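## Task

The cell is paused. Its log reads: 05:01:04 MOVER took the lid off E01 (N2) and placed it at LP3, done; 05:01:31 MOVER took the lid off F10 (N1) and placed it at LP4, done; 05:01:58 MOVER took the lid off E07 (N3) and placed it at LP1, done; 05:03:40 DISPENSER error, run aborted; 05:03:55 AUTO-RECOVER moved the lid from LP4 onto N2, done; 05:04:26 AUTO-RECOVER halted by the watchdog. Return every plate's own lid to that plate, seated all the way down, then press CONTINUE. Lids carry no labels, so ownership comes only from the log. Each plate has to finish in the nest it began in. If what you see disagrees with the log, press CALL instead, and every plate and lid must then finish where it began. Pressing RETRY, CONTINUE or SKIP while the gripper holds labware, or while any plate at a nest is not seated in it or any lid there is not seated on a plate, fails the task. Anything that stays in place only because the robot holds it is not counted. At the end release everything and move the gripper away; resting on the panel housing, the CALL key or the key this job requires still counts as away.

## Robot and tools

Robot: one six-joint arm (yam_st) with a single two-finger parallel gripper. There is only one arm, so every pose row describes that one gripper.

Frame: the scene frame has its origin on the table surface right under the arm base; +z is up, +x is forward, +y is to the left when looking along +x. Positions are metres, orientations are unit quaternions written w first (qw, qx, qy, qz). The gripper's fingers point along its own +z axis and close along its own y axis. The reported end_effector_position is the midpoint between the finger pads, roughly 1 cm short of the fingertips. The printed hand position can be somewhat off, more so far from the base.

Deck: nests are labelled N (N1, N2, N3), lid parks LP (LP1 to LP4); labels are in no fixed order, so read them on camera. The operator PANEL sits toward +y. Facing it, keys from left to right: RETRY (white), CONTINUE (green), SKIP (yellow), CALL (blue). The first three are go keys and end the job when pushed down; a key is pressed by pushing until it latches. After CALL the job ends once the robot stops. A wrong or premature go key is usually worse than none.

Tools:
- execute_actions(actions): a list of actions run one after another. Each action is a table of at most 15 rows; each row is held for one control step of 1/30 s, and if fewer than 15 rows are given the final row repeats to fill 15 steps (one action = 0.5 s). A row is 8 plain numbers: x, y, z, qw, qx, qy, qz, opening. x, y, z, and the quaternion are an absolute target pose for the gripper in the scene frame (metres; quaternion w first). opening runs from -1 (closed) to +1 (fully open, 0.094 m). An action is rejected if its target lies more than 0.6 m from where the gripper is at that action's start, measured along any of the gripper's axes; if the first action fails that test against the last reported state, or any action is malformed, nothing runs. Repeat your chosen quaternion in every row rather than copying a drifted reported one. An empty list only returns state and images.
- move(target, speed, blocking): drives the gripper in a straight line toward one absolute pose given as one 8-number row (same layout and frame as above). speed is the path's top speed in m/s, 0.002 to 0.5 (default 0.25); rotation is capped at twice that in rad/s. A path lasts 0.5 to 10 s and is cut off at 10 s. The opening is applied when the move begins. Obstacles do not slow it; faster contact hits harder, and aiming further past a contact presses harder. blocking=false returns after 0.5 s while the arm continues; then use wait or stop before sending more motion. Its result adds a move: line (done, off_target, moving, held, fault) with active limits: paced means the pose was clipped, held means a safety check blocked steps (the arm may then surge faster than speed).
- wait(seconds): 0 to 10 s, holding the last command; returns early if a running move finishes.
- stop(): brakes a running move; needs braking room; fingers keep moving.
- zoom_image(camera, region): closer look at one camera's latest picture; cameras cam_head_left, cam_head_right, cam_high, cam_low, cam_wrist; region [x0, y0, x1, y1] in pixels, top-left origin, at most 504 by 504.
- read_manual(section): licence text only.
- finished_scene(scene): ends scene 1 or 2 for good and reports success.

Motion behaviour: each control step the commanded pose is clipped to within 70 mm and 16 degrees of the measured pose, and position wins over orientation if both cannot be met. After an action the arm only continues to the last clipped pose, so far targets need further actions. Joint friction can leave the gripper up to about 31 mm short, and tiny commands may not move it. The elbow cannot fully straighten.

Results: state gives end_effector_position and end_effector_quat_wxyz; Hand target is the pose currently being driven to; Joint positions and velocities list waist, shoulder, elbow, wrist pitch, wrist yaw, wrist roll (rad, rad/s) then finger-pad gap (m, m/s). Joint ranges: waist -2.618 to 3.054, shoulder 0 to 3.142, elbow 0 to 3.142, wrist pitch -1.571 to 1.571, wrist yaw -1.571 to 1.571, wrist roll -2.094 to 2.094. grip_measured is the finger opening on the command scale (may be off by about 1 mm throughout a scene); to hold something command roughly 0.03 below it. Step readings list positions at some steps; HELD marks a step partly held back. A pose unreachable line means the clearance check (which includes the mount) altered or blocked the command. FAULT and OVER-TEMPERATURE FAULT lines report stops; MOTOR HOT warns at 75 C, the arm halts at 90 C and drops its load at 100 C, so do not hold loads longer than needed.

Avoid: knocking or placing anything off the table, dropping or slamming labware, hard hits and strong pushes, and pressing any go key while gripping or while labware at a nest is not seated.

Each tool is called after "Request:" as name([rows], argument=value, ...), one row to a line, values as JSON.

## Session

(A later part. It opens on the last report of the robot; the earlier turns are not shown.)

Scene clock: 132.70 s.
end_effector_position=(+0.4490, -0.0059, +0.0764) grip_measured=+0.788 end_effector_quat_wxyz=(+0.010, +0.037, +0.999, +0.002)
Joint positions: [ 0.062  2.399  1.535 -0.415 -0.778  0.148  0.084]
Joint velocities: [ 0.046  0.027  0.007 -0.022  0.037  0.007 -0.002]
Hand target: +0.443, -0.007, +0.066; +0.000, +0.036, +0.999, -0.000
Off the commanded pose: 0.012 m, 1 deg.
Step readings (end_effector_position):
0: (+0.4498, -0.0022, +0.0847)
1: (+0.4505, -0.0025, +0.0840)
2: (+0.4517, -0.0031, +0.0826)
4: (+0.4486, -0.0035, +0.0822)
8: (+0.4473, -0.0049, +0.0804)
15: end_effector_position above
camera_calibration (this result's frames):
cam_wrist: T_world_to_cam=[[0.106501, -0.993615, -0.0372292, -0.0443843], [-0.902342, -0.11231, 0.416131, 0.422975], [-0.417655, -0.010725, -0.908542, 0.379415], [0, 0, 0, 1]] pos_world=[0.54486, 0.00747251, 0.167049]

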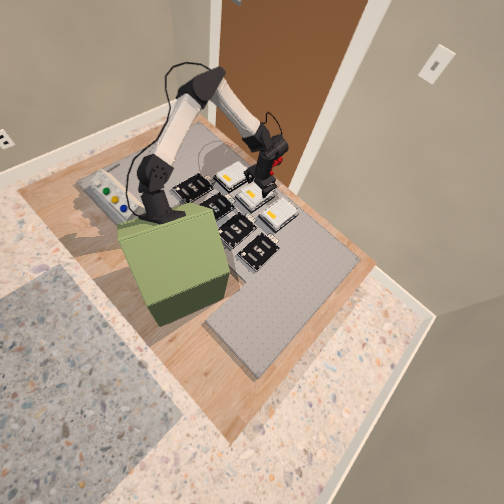

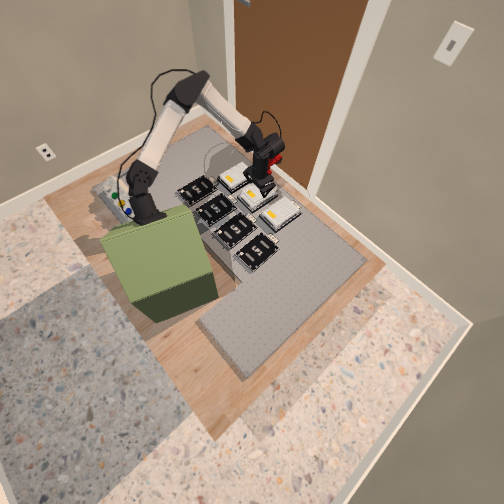

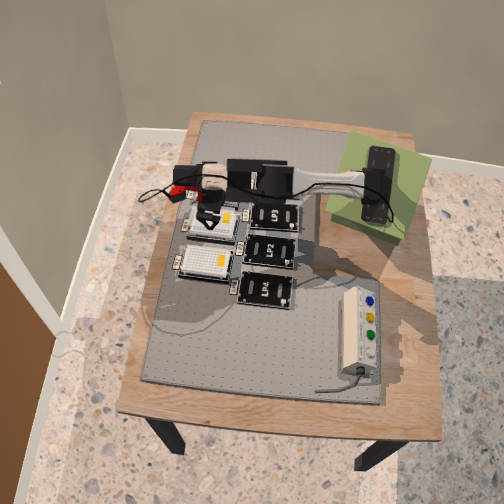

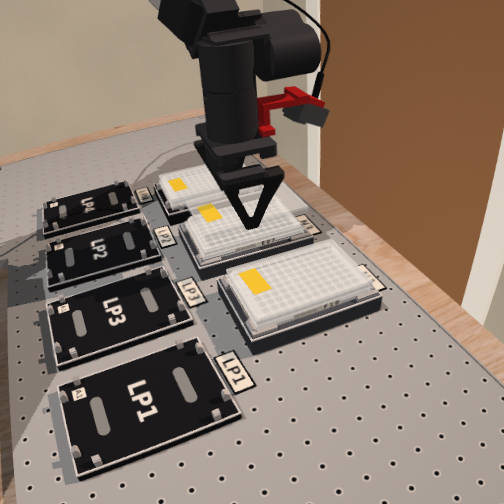

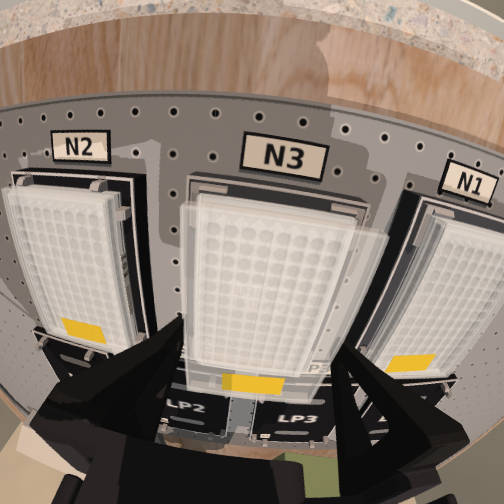

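Request:
execute_actions([
  [[0.428,-0.010,0.062,0,0.036,0.9994,0,0.75],[0.428,-0.010,0.062,0,0.036,0.9994,0,0.75],[0.428,-0.010,0.062,0,0.036,0.9994,0,0.75],[0.446,-0.003,0.086,0,0.036,0.9994,0,0.75],[0.446,-0.003,0.086,0,0.036,0.9994,0,0.75],[0.428,-0.010,0.060,0,0.036,0.9994,0,0.75],[0.428,-0.010,0.060,0,0.036,0.9994,0,0.75],[0.446,-0.003,0.082,0,0.036,0.9994,0,0.75],[0.446,-0.003,0.082,0,0.036,0.9994,0,0.75],[0.432,-0.009,0.060,0,0.036,0.9994,0,0.75],[0.432,-0.009,0.060,0,0.036,0.9994,0,0.75],[0.441,-0.006,0.068,0,0.036,0.9994,0,0.75]],
])

Request:
zoom_image(camera="cam_wrist", region=[130,130,450,450])

Scene clock: 133.87 s.
end_effector_position=(+0.4381, -0.0089, +0.0713) grip_measured=+0.788 end_effector_quat_wxyz=(+0.002, +0.039, +0.999, +0.001)
Joint positions: [ 0.066  2.398  1.5   -0.399 -0.777  0.142  0.084]
Joint velocities: [-0.012  0.002 -0.007 -0.007 -0.037 -0.022 -0.001]
Hand target: +0.441, -0.006, +0.068; +0.000, +0.036, +0.999, +0.000
Off the commanded pose: 0.005 m, 0 deg.
Step readings (end_effector_position):
0: (+0.4484, -0.0053, +0.0752)
1: (+0.4476, -0.0062, +0.0744)
2: (+0.4459, -0.0072, +0.0735)
4: (+0.4390, -0.0091, +0.0719)
8: (+0.4359, -0.0095, +0.0710)
15: end_effector_position above
camera_calibration (this result's frames):
cam_wrist: T_world_to_cam=[[0.102201, -0.994028, -0.0382644, -0.0444053], [-0.895914, -0.108694, 0.430725, 0.411122], [-0.432312, -0.00973889, -0.901671, 0.376163], [0, 0, 0, 1]] pos_world=[0.535488, 0.00420971, 0.160396]

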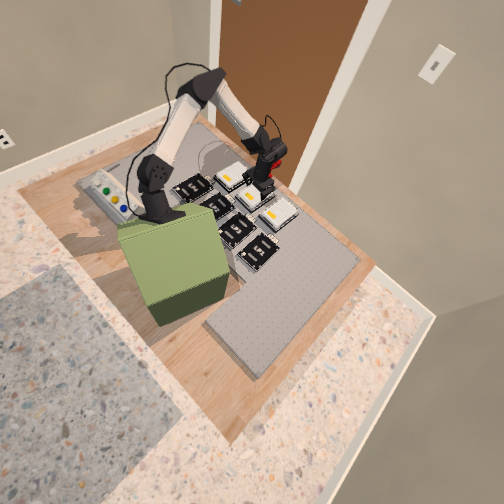

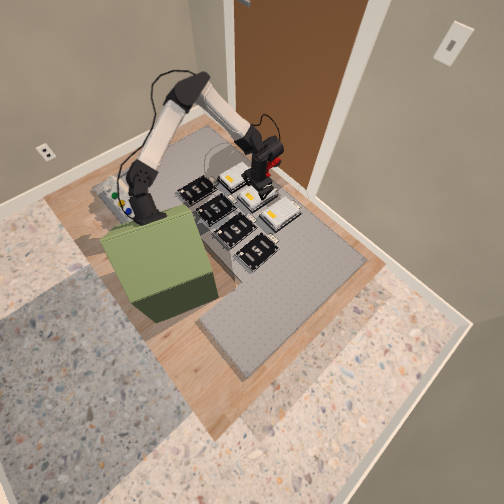

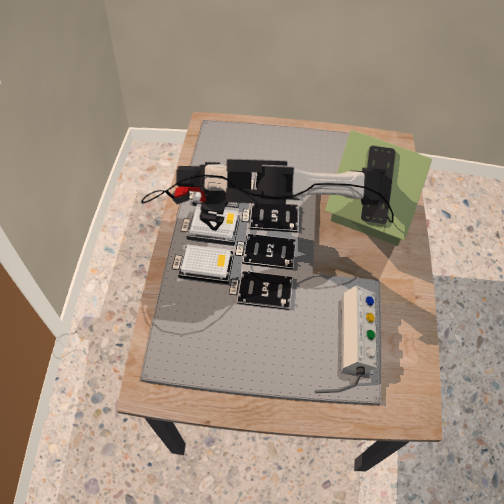

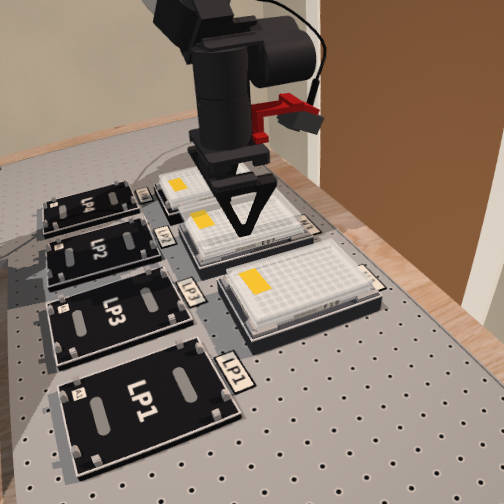

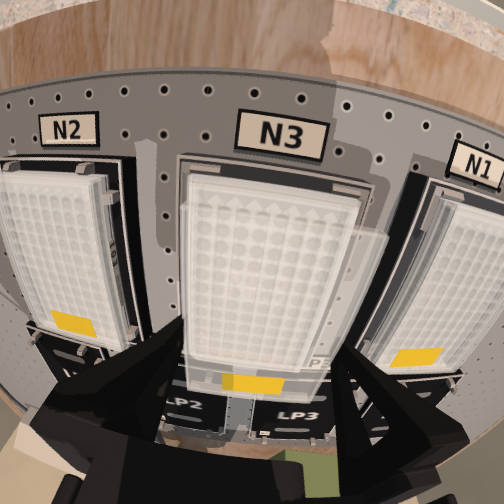

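Region (130, 130, 450, 450) of cam_wrist's 504x504 image, scaled by 1.575, with more detail than that image has.

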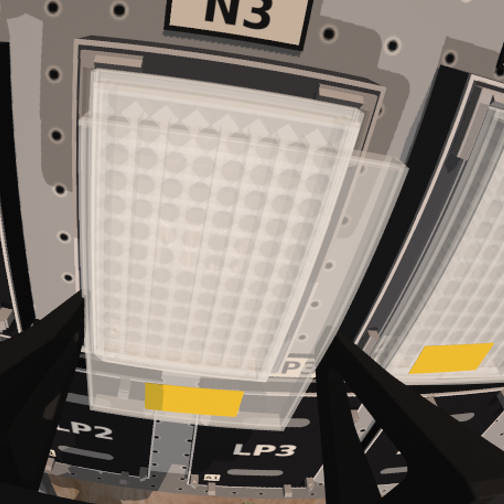

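Request:
execute_actions([
  [[0.454,0.002,0.086,0,0.036,0.9994,0,0.75],[0.454,0.002,0.086,0,0.036,0.9994,0,0.75],[0.432,-0.012,0.058,0,0.036,0.9994,0,0.75],[0.432,-0.012,0.058,0,0.036,0.9994,0,0.75],[0.453,0.001,0.084,0,0.036,0.9994,0,0.75],[0.453,0.001,0.084,0,0.036,0.9994,0,0.75],[0.434,-0.011,0.058,0,0.036,0.9994,0,0.75],[0.434,-0.011,0.058,0,0.036,0.9994,0,0.75],[0.451,0.000,0.080,0,0.036,0.9994,0,0.75],[0.451,0.000,0.080,0,0.036,0.9994,0,0.75],[0.436,-0.010,0.060,0,0.036,0.9994,0,0.75],[0.436,-0.010,0.060,0,0.036,0.9994,0,0.75],[0.448,-0.002,0.076,0,0.036,0.9994,0,0.75],[0.448,-0.002,0.076,0,0.036,0.9994,0,0.75],[0.443,-0.005,0.068,0,0.036,0.9994,0,0.75]],
])

Request:
zoom_image(camera="cam_wrist", region=[130,130,450,450])

Scene clock: 135.00 s.
end_effector_position=(+0.4473, -0.0044, +0.0746) grip_measured=+0.788 end_effector_quat_wxyz=(+0.007, +0.034, +0.999, +0.002)
Joint positions: [ 0.067  2.398  1.534 -0.418 -0.776  0.143  0.084]
Joint velocities: [ 0.007  0.007 -0.012 -0.051 -0.022 -0.007 -0.   ]
Hand target: +0.443, -0.005, +0.068; -0.000, +0.036, +0.999, -0.000
Off the commanded pose: 0.008 m, 1 deg.
Step readings (end_effector_position):
0: (+0.4381, -0.0089, +0.0713)
1: (+0.4384, -0.0080, +0.0722)
2: (+0.4391, -0.0068, +0.0734)
4: (+0.4451, -0.0062, +0.0736)
8: (+0.4475, -0.0049, +0.0742)
15: end_effector_position above
camera_calibration (this result's frames):
cam_wrist: T_world_to_cam=[[0.112172, -0.992987, -0.0373536, -0.0453025], [-0.899031, -0.117427, 0.421846, 0.420378], [-0.423273, -0.0137371, -0.905898, 0.379437], [0, 0, 0, 1]] pos_world=[0.54362, 0.00959123, 0.164704]

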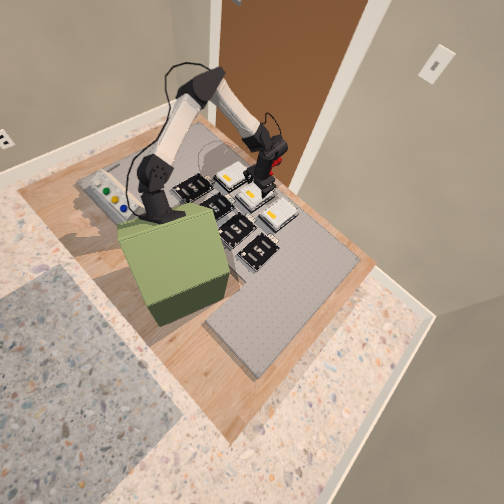

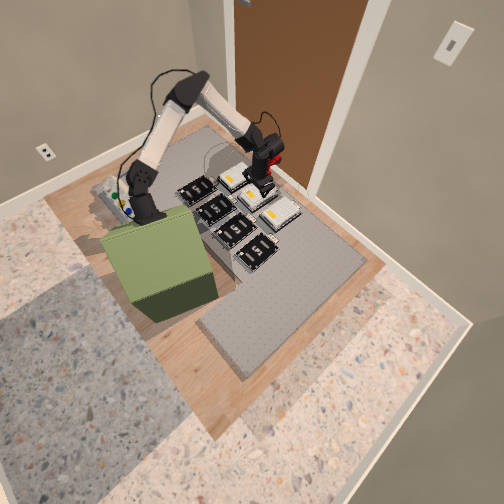

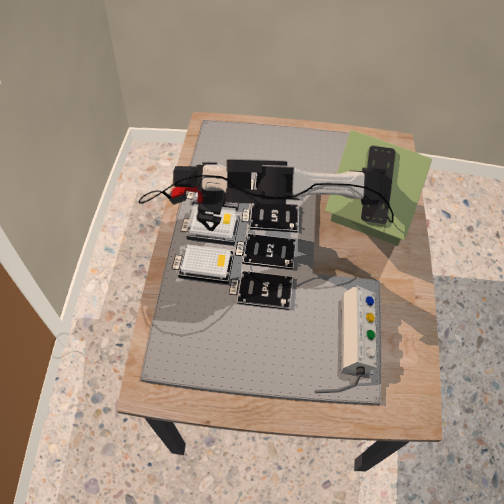

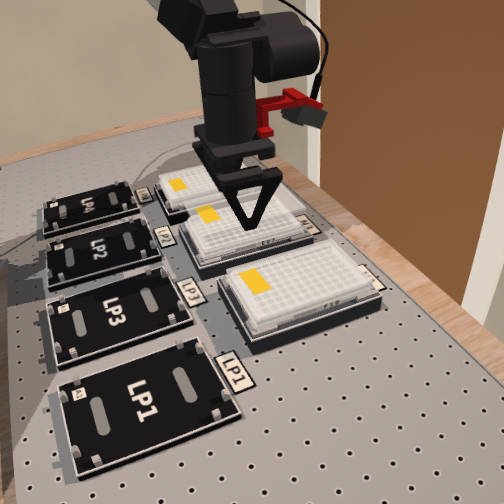

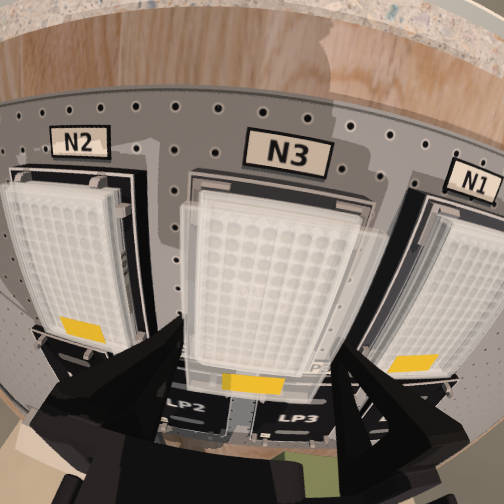

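Region (130, 130, 450, 450) of cam_wrist's 504x504 image, scaled by 1.575, with more detail than that image has.

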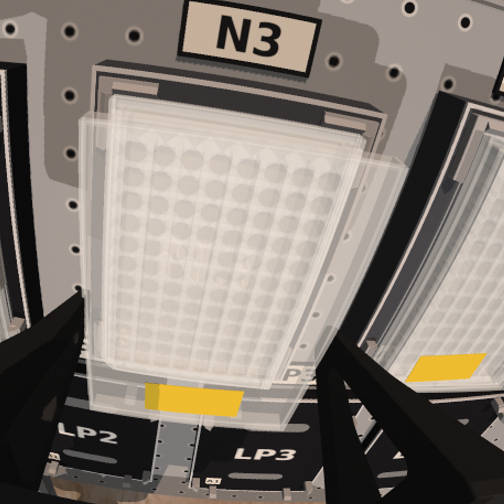

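Request:
execute_actions([
  [[0.436,-0.008,0.056,0,0.036,0.9994,0,0.75],[0.436,-0.008,0.056,0,0.036,0.9994,0,0.75],[0.440,-0.006,0.080,0,0.036,0.9994,0,0.75],[0.440,-0.006,0.080,0,0.036,0.9994,0,0.75],[0.436,-0.008,0.054,0,0.036,0.9994,0,0.75],[0.436,-0.008,0.054,0,0.036,0.9994,0,0.75],[0.440,-0.006,0.078,0,0.036,0.9994,0,0.75],[0.440,-0.006,0.078,0,0.036,0.9994,0,0.75],[0.436,-0.008,0.052,0,0.036,0.9994,0,0.75],[0.436,-0.008,0.052,0,0.036,0.9994,0,0.75],[0.440,-0.006,0.074,0,0.036,0.9994,0,0.75],[0.440,-0.006,0.074,0,0.036,0.9994,0,0.75],[0.440,-0.006,0.064,0,0.036,0.9994,0,0.75]],
])

Request:
zoom_image(camera="cam_wrist", region=[130,130,450,450])

Scene clock: 136.53 s.
end_effector_position=(+0.4484, -0.0047, +0.0712) grip_measured=+0.788 end_effector_quat_wxyz=(+0.010, +0.029, +1.000, +0.001)
Joint positions: [ 0.073  2.403  1.53  -0.394 -0.773  0.147  0.084]
Joint velocities: [-0.012 -0.002  0.012 -0.051  0.081 -0.051  0.001]
Hand target: +0.440, -0.006, +0.064; +0.000, +0.036, +0.999, +0.000
Off the commanded pose: 0.011 m, 1 deg.
Step readings (end_effector_position):
0: (+0.4473, -0.0044, +0.0746)
1: (+0.4479, -0.0043, +0.0742)
2: (+0.4486, -0.0042, +0.0737)
4: (+0.4475, -0.0041, +0.0735)
8: (+0.4480, -0.0046, +0.0727)
15: end_effector_position above
camera_calibration (this result's frames):
cam_wrist: T_world_to_cam=[[0.12229, -0.991861, -0.0354422, -0.050464], [-0.900715, -0.125909, 0.415764, 0.423948], [-0.416842, -0.0189205, -0.908782, 0.374103], [0, 0, 0, 1]] pos_world=[0.54397, 0.0104038, 0.161927]

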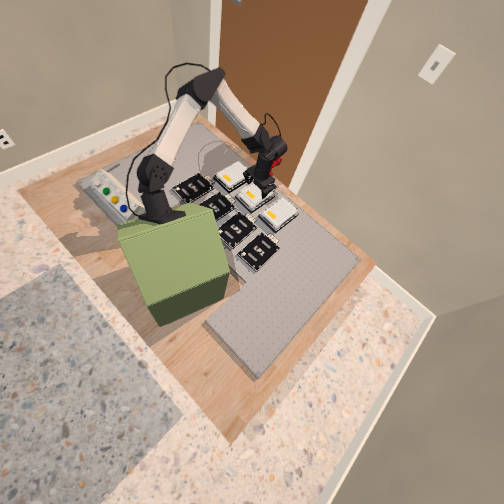

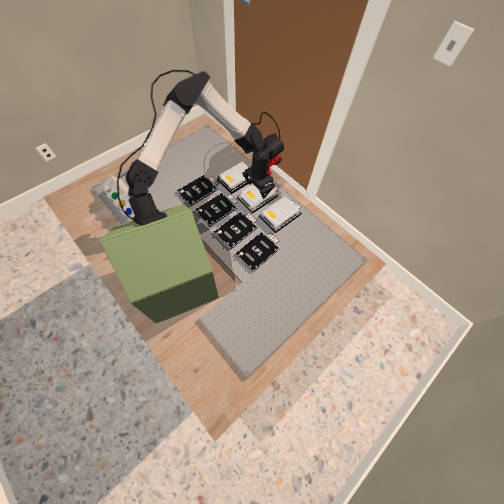

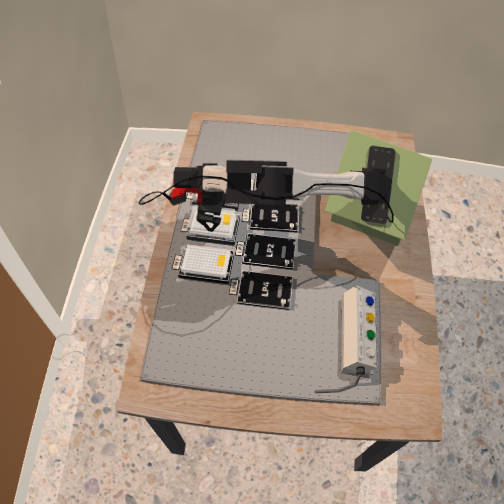

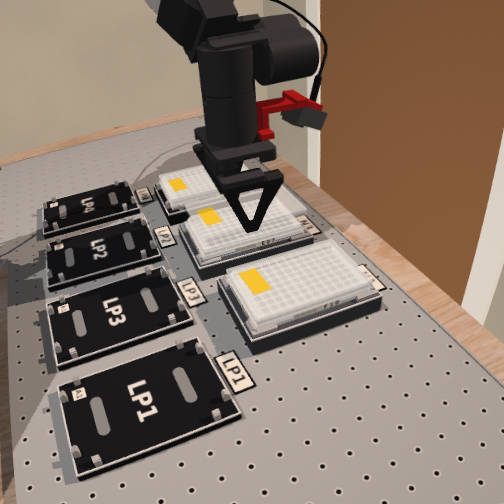

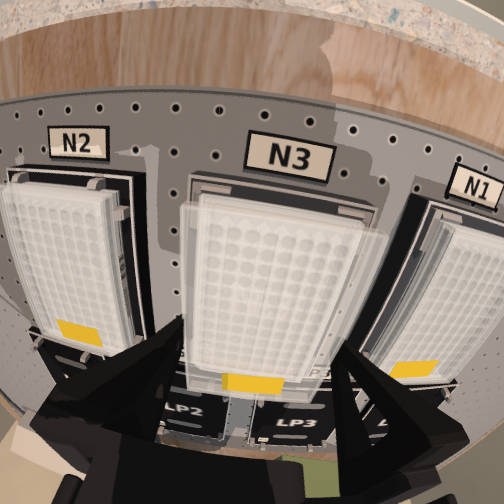

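Region (130, 130, 450, 450) of cam_wrist's 504x504 image, scaled by 1.575, with more detail than that image has.

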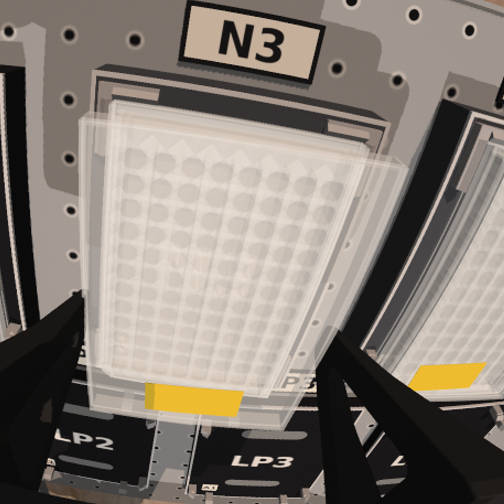

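Request:
execute_actions([
  [[0.426,-0.010,0.060,0,0.040,0.9992,0,0.75],[0.426,-0.010,0.060,0,0.040,0.9992,0,0.75],[0.442,-0.007,0.062,0,0.040,0.9992,0,0.75]],
])

Scene clock: 137.43 s.
end_effector_position=(+0.4394, -0.0098, +0.0666) grip_measured=+0.788 end_effector_quat_wxyz=(+0.004, +0.041, +0.999, +0.001)
Joint positions: [ 0.073  2.41   1.504 -0.381 -0.773  0.157  0.084]
Joint velocities: [ 0.007 -0.017 -0.012 -0.051  0.022  0.022  0.   ]
Hand target: +0.442, -0.007, +0.062; +0.000, +0.040, +0.999, +0.000
Off the commanded pose: 0.006 m, 0 deg.
Step readings (end_effector_position):
0: (+0.4484, -0.0047, +0.0712)
1: (+0.4474, -0.0054, +0.0705)
2: (+0.4450, -0.0064, +0.0697)
4: (+0.4407, -0.0087, +0.0676)
8: (+0.4394, -0.0098, +0.0666)
15: end_effector_position above
camera_calibration (this result's frames):
cam_wrist: T_world_to_cam=[[0.0986204, -0.994468, -0.0361559, -0.0442123], [-0.897768, -0.104587, 0.427871, 0.415198], [-0.429285, -0.00973722, -0.903116, 0.371203], [0, 0, 0, 1]] pos_world=[0.536464, 0.00307108, 0.155989]

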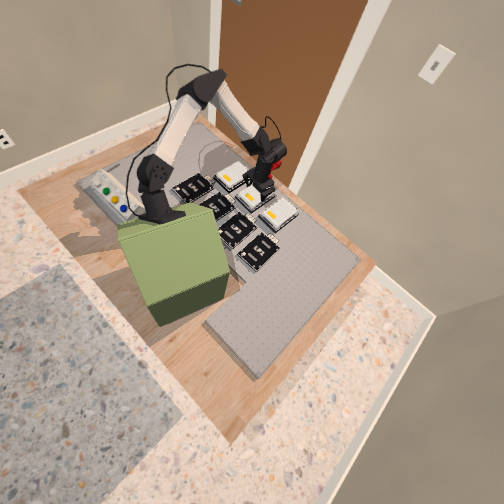

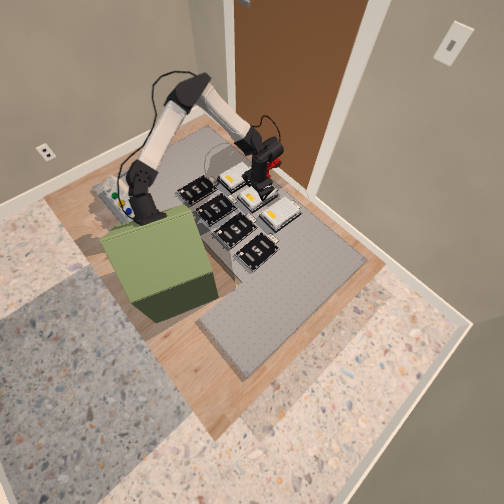

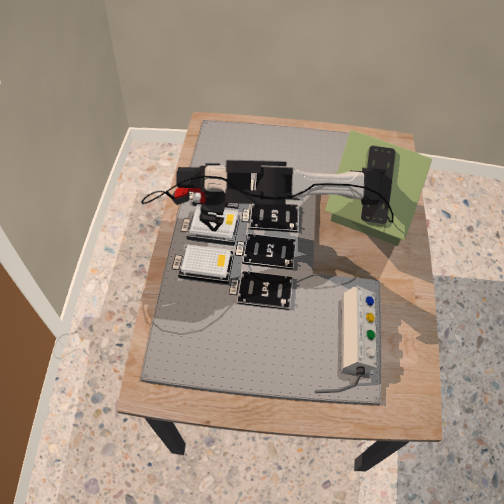

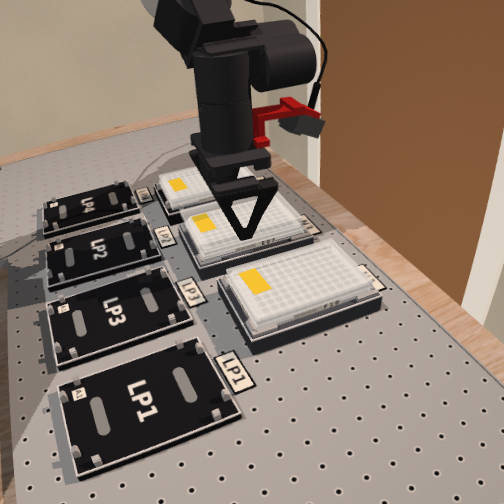

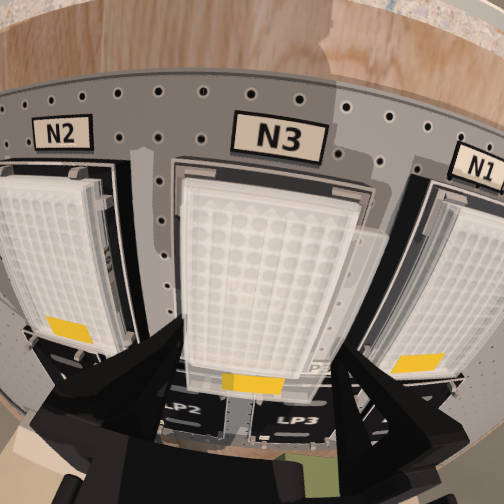

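Request:
execute_actions([
  [[0.458,0.004,0.072,0,0.036,0.9994,0,0.75],[0.445,-0.004,0.064,0,0.036,0.9994,0,0.75]],
])

Scene clock: 138.27 s.
end_effector_position=(+0.4431, -0.0080, +0.0682) grip_measured=+0.788 end_effector_quat_wxyz=(+0.003, +0.042, +0.999, +0.000)
Joint positions: [ 0.073  2.412  1.525 -0.401 -0.773  0.158  0.084]
Joint velocities: [-0.007  0.002 -0.012 -0.051 -0.037  0.037 -0.   ]
Hand target: +0.445, -0.004, +0.064; +0.000, +0.036, +0.999, +0.000
Off the commanded pose: 0.006 m, 1 deg.
Step readings (end_effector_position):
0: (+0.4394, -0.0098, +0.0666)
1: (+0.4404, -0.0089, +0.0676)
2: (+0.4416, -0.0086, +0.0678)
4: (+0.4432, -0.0080, +0.0682)
8: (+0.4431, -0.0080, +0.0682)
15: end_effector_position above
camera_calibration (this result's frames):
cam_wrist: T_world_to_cam=[[0.0970359, -0.994637, -0.0358045, -0.042073], [-0.897593, -0.102998, 0.428624, 0.4179], [-0.430013, -0.00945411, -0.902773, 0.374584], [0, 0, 0, 1]] pos_world=[0.540263, 0.00473686, 0.157535]

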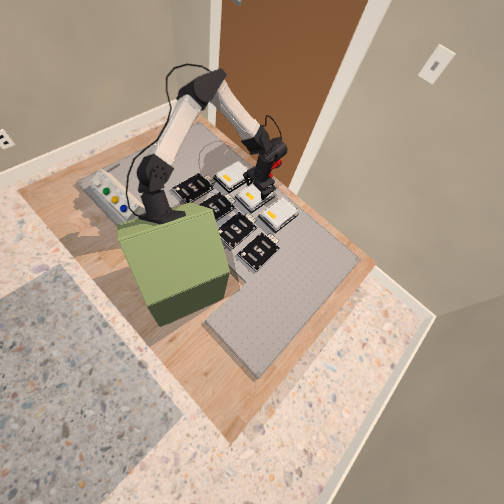

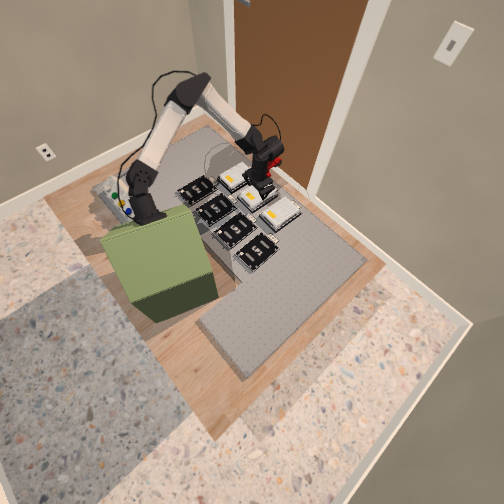

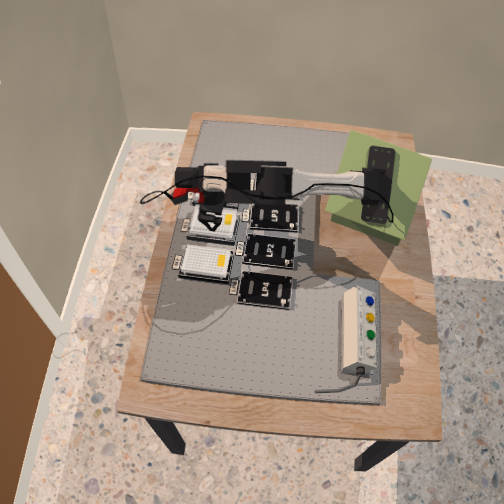

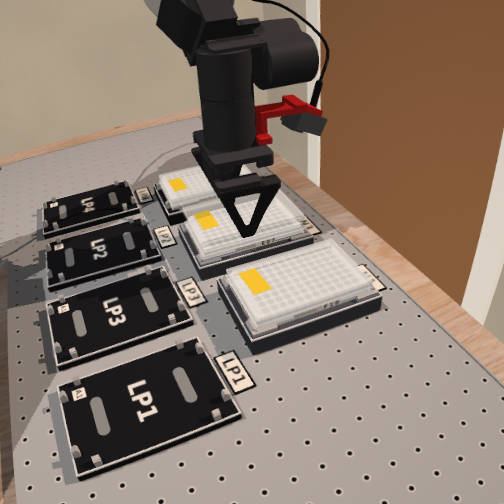

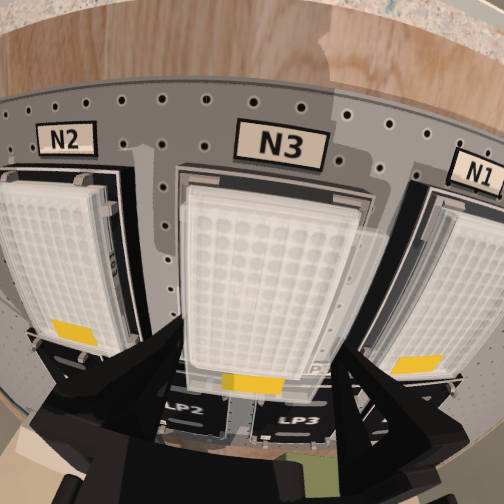

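Request:
execute_actions([
  [[0.443,0.012,0.068,0,0.036,0.9994,0,0.75],[0.444,-0.004,0.064,0,0.036,0.9994,0,0.75]],
])

Request:
zoom_image(camera="cam_wrist", region=[130,130,450,450])

Scene clock: 139.03 s.
end_effector_position=(+0.4430, -0.0065, +0.0677) grip_measured=+0.788 end_effector_quat_wxyz=(+0.003, +0.042, +0.999, -0.000)
Joint positions: [ 0.076  2.41   1.525 -0.401 -0.771  0.162  0.084]
Joint velocities: [-0.007 -0.007  0.012 -0.007 -0.022 -0.037  0.   ]
Hand target: +0.444, -0.004, +0.064; +0.000, +0.036, +0.999, +0.000
Off the commanded pose: 0.005 m, 1 deg.
Step readings (end_effector_position):
0: (+0.4431, -0.0080, +0.0682)
1: (+0.4432, -0.0073, +0.0682)
2: (+0.4430, -0.0070, +0.0680)
4: (+0.4430, -0.0065, +0.0677)
8: (+0.4430, -0.0065, +0.0677)
15: end_effector_position above
camera_calibration (this result's frames):
cam_wrist: T_world_to_cam=[[0.0966043, -0.994698, -0.0352675, -0.0404403], [-0.897135, -0.102365, 0.429732, 0.41797], [-0.431063, -0.00987421, -0.902268, 0.374541], [0, 0, 0, 1]] pos_world=[0.540333, 0.00625814, 0.156895]

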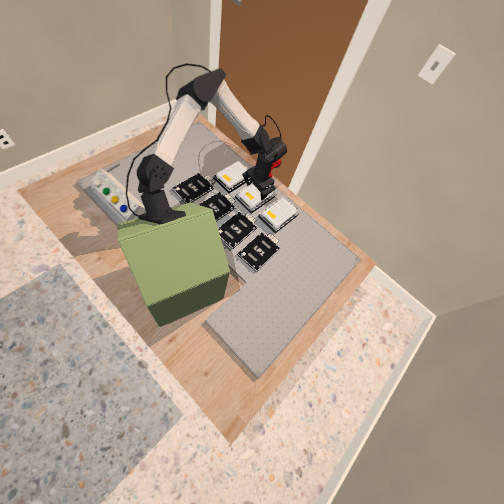

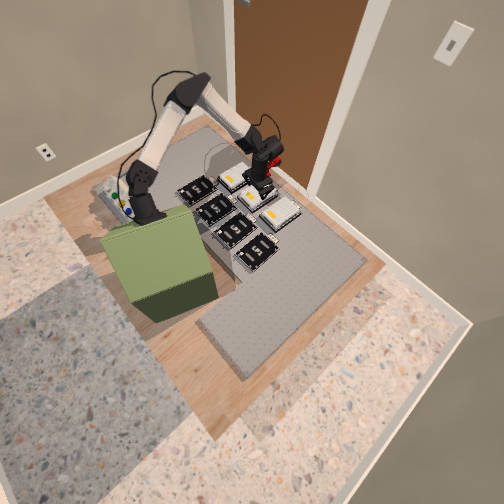

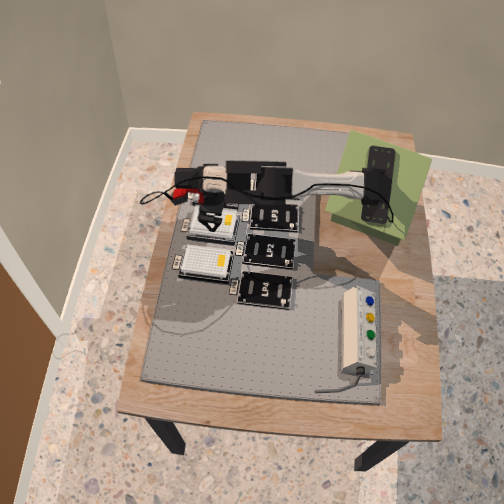

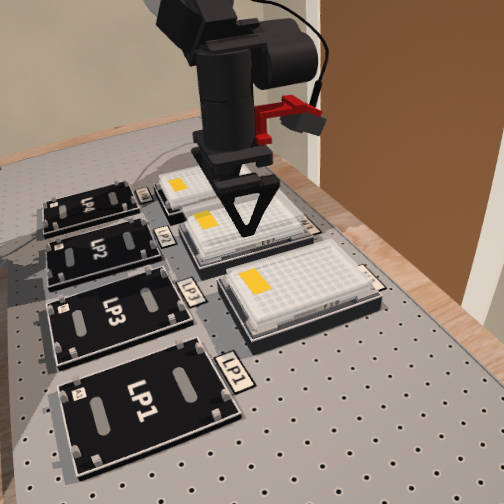

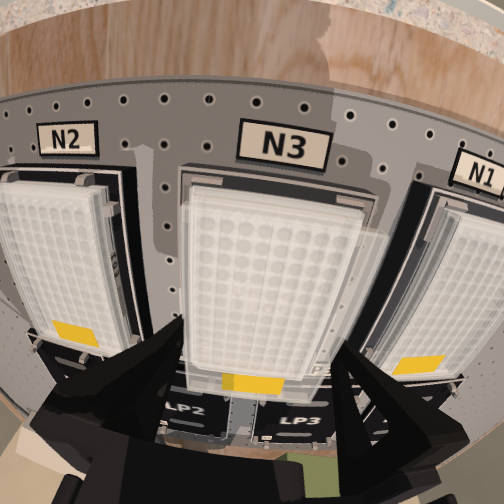

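Region (130, 130, 450, 450) of cam_wrist's 504x504 image, scaled by 1.575, with more detail than that image has.

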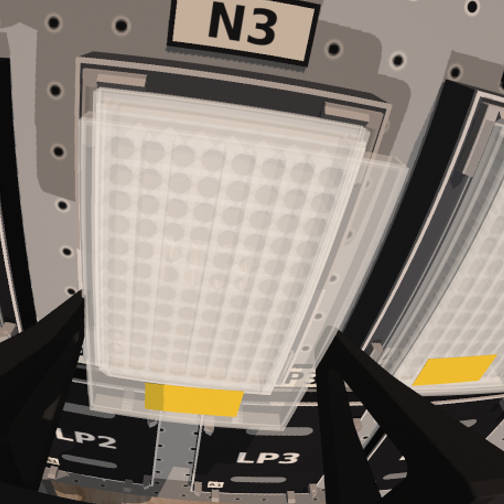

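Request:
execute_actions([
  [[0.443,0.014,0.068,0,0.036,0.9994,0,0.75],[0.443,0.014,0.068,0,0.036,0.9994,0,0.75],[0.444,-0.003,0.064,0,0.036,0.9994,0,0.75]],
])

Scene clock: 140.37 s.
end_effector_position=(+0.4432, -0.0030, +0.0669) grip_measured=+0.788 end_effector_quat_wxyz=(+0.002, +0.041, +0.999, +0.000)
Joint positions: [ 0.083  2.406  1.525 -0.402 -0.77   0.167  0.084]
Joint velocities: [ 0.007  0.007  0.012  0.007 -0.022 -0.007 -0.   ]
Hand target: +0.444, -0.003, +0.064; +0.000, +0.036, +0.999, -0.000
Off the commanded pose: 0.003 m, 1 deg.
Step readings (end_effector_position):
0: (+0.4430, -0.0065, +0.0677)
1: (+0.4433, -0.0056, +0.0678)
2: (+0.4434, -0.0043, +0.0678)
4: (+0.4436, -0.0029, +0.0670)
8: (+0.4432, -0.0030, +0.0669)
15: end_effector_position above
camera_calibration (this result's frames):
cam_wrist: T_world_to_cam=[[0.0992235, -0.994425, -0.0356959, -0.038136], [-0.896166, -0.104896, 0.431143, 0.418293], [-0.432483, -0.01079, -0.901577, 0.374484], [0, 0, 0, 1]] pos_world=[0.540602, 0.00999447, 0.155921]

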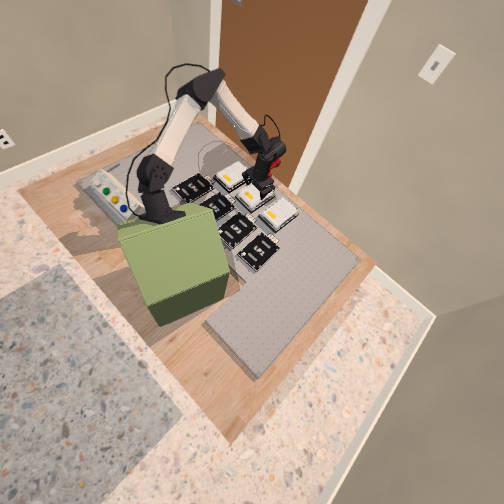

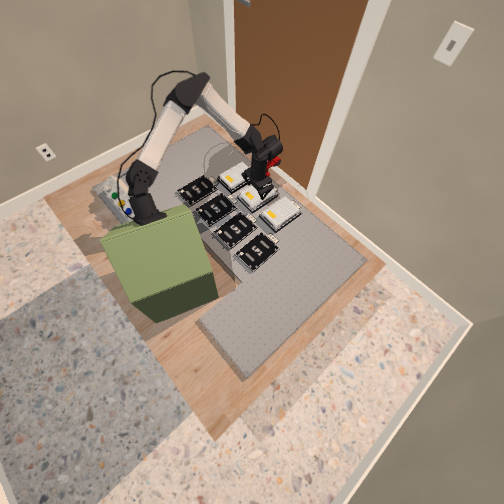

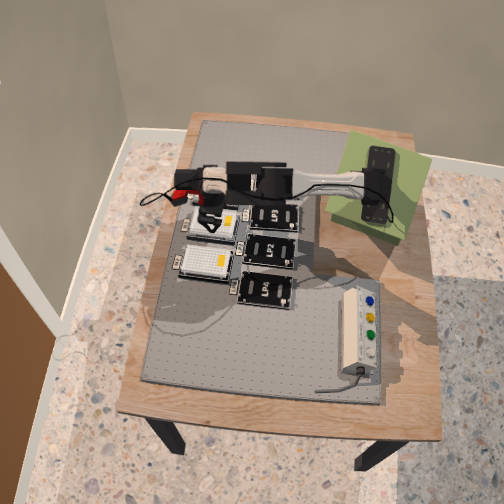

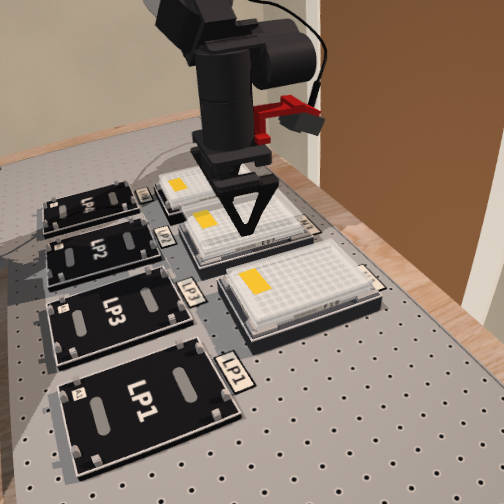

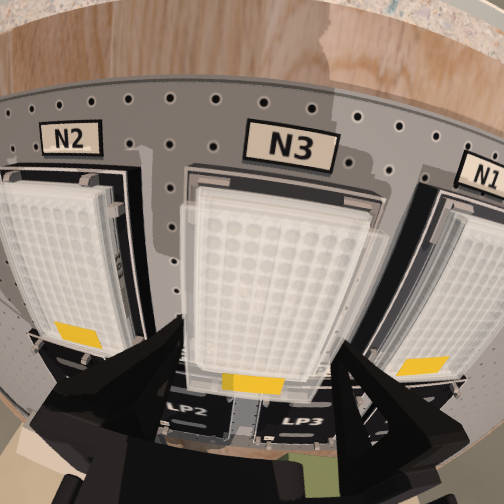

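Request:
execute_actions([
  [[0.444,-0.006,0.050,0,0.036,0.9994,0,0.75],[0.444,-0.006,0.050,0,0.036,0.9994,0,0.75],[0.444,-0.006,0.048,0,0.036,0.9994,0,0.75],[0.444,-0.006,0.046,0,0.036,0.9994,0,0.75],[0.444,-0.005,0.070,0,0.036,0.9994,0,0.75],[0.444,-0.005,0.046,0,0.036,0.9994,0,0.75],[0.444,-0.005,0.044,0,0.036,0.9994,0,0.75],[0.444,-0.005,0.044,0,0.036,0.9994,0,0.75],[0.444,-0.005,0.066,0,0.036,0.9994,0,0.75],[0.444,-0.005,0.044,0,0.036,0.9994,0,0.75],[0.444,-0.005,0.044,0,0.036,0.9994,0,0.75],[0.444,-0.005,0.050,0,0.036,0.9994,0,0.75]],
])

Request:
zoom_image(camera="cam_wrist", region=[130,130,450,450])

Scene clock: 141.30 s.
end_effector_position=(+0.4418, -0.0064, +0.0591) grip_measured=+0.788 end_effector_quat_wxyz=(+0.001, +0.042, +0.999, +0.001)
Joint positions: [ 0.089  2.426  1.525 -0.376 -0.769  0.179  0.084]
Joint velocities: [-0.002  0.007 -0.007  0.037 -0.022 -0.022  0.   ]
Hand target: +0.444, -0.005, +0.050; -0.000, +0.036, +0.999, +0.000
Off the commanded pose: 0.009 m, 1 deg.
Step readings (end_effector_position):
0: (+0.4432, -0.0030, +0.0669)
1: (+0.4433, -0.0034, +0.0662)
2: (+0.4437, -0.0039, +0.0649)
4: (+0.4426, -0.0055, +0.0611)
8: (+0.4415, -0.0062, +0.0589)
15: end_effector_position above
camera_calibration (this result's frames):
cam_wrist: T_world_to_cam=[[0.0953041, -0.994753, -0.0371942, -0.0398301], [-0.896185, -0.102006, 0.431796, 0.420047], [-0.433324, -0.007819, -0.901204, 0.367264], [0, 0, 0, 1]] pos_world=[0.53938, 0.00609766, 0.148124]

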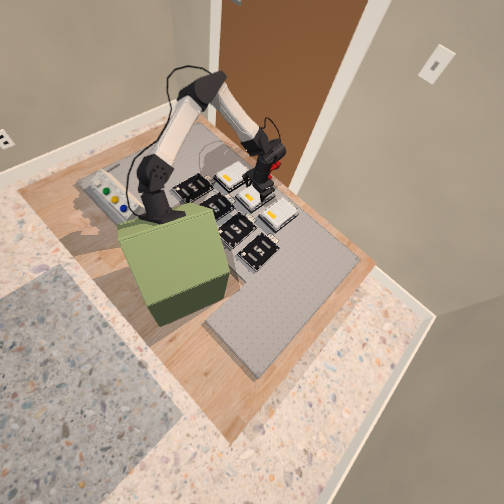

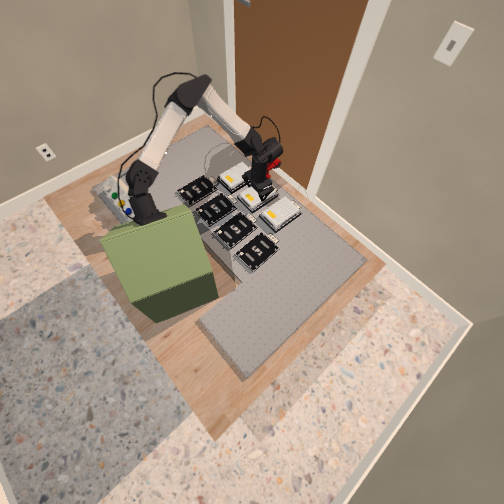

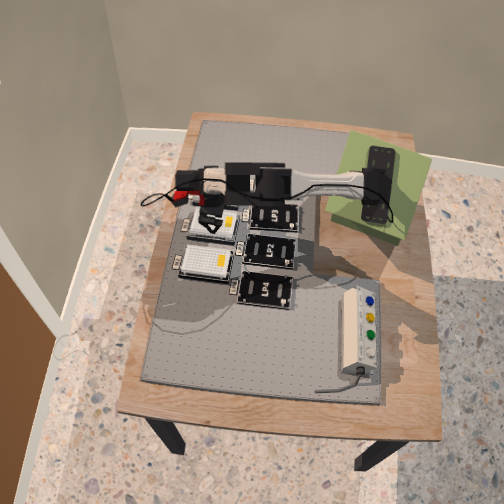

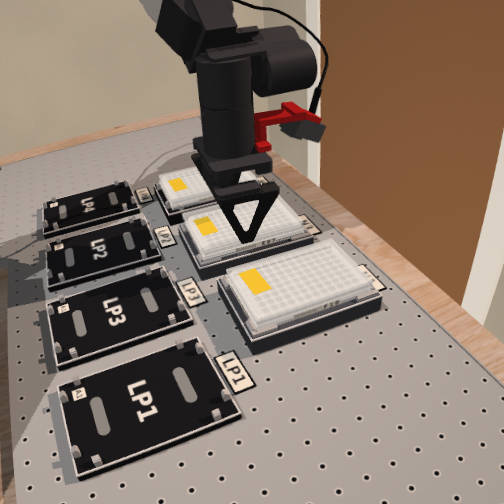

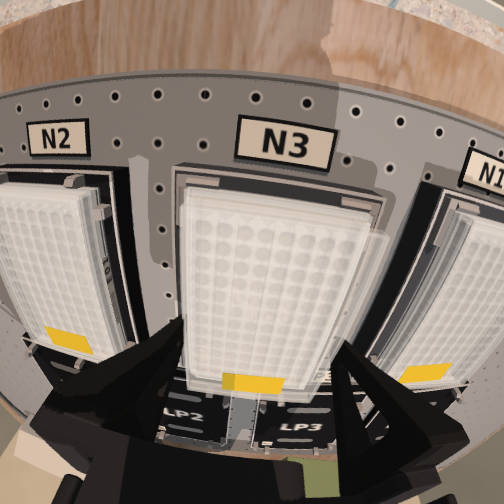

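Region (130, 130, 450, 450) of cam_wrist's 504x504 image, scaled by 1.575, with more detail than that image has.

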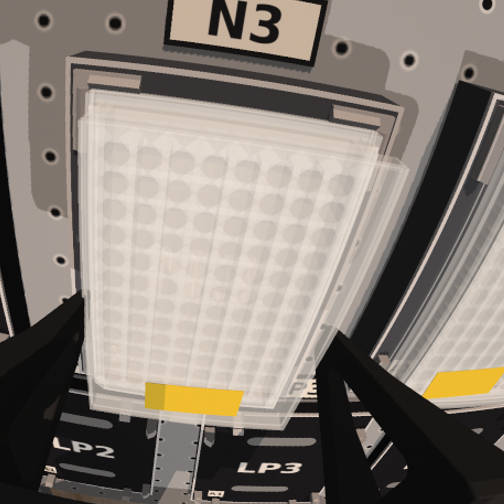

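Request:
execute_actions([
  [[0.458,0.010,0.074,0,0.036,0.9994,0,0.75],[0.458,0.010,0.074,0,0.036,0.9994,0,0.75],[0.446,-0.002,0.064,0,0.036,0.9994,0,0.75]],
])

Scene clock: 142.33 s.
end_effector_position=(+0.4450, -0.0030, +0.0625) grip_measured=+0.788 end_effector_quat_wxyz=(-0.000, +0.039, +0.999, +0.000)
Joint positions: [ 0.089  2.422  1.545 -0.406 -0.769  0.169  0.084]
Joint velocities: [ 0.012 -0.007 -0.002 -0.007 -0.037 -0.007 -0.001]
Hand target: +0.446, -0.002, +0.064; +0.000, +0.036, +0.999, +0.000
Off the commanded pose: 0.002 m, 0 deg.
Step readings (end_effector_position):
0: (+0.4418, -0.0064, +0.0591)
1: (+0.4424, -0.0055, +0.0601)
2: (+0.4429, -0.0045, +0.0611)
4: (+0.4450, -0.0031, +0.0624)
8: (+0.4450, -0.0030, +0.0625)
15: end_effector_position above
camera_calibration (this result's frames):
cam_wrist: T_world_to_cam=[[0.101233, -0.994195, -0.0364483, -0.0392442], [-0.894043, -0.106983, 0.435019, 0.420613], [-0.436393, -0.0114518, -0.899683, 0.373002], [0, 0, 0, 1]] pos_world=[0.542795, 0.0102536, 0.151179]

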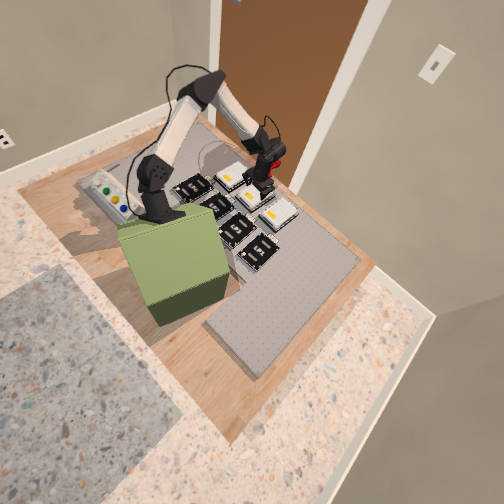

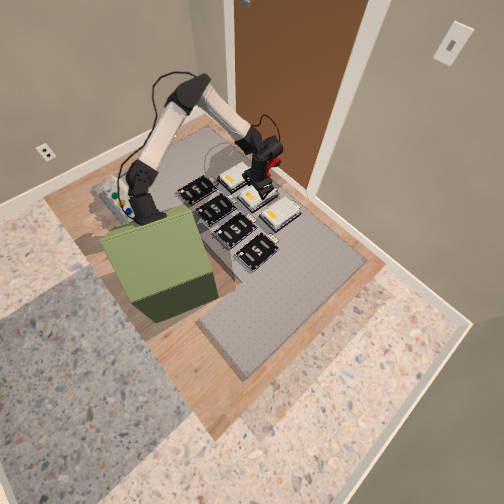

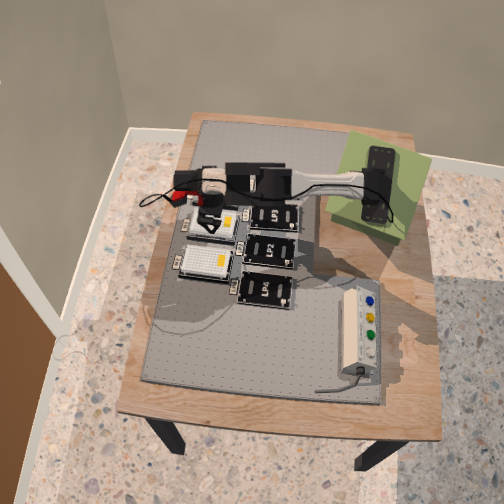

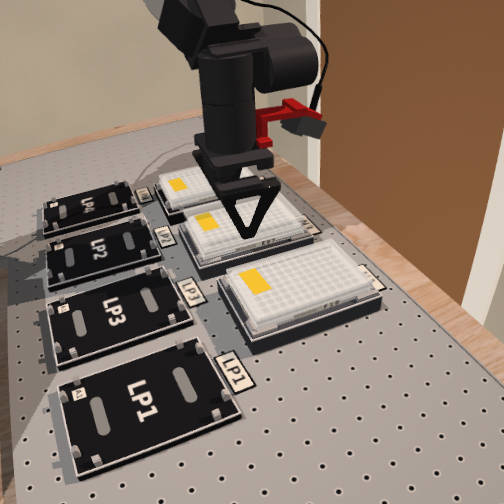

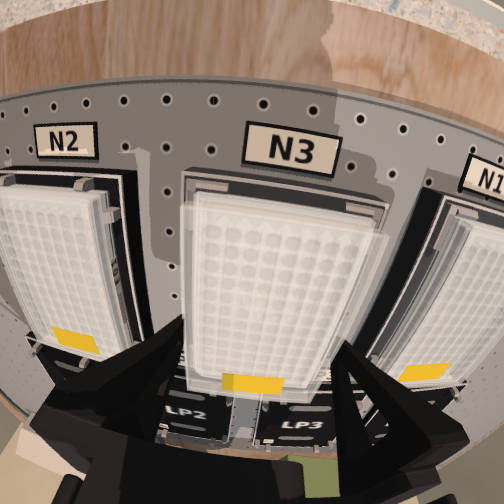

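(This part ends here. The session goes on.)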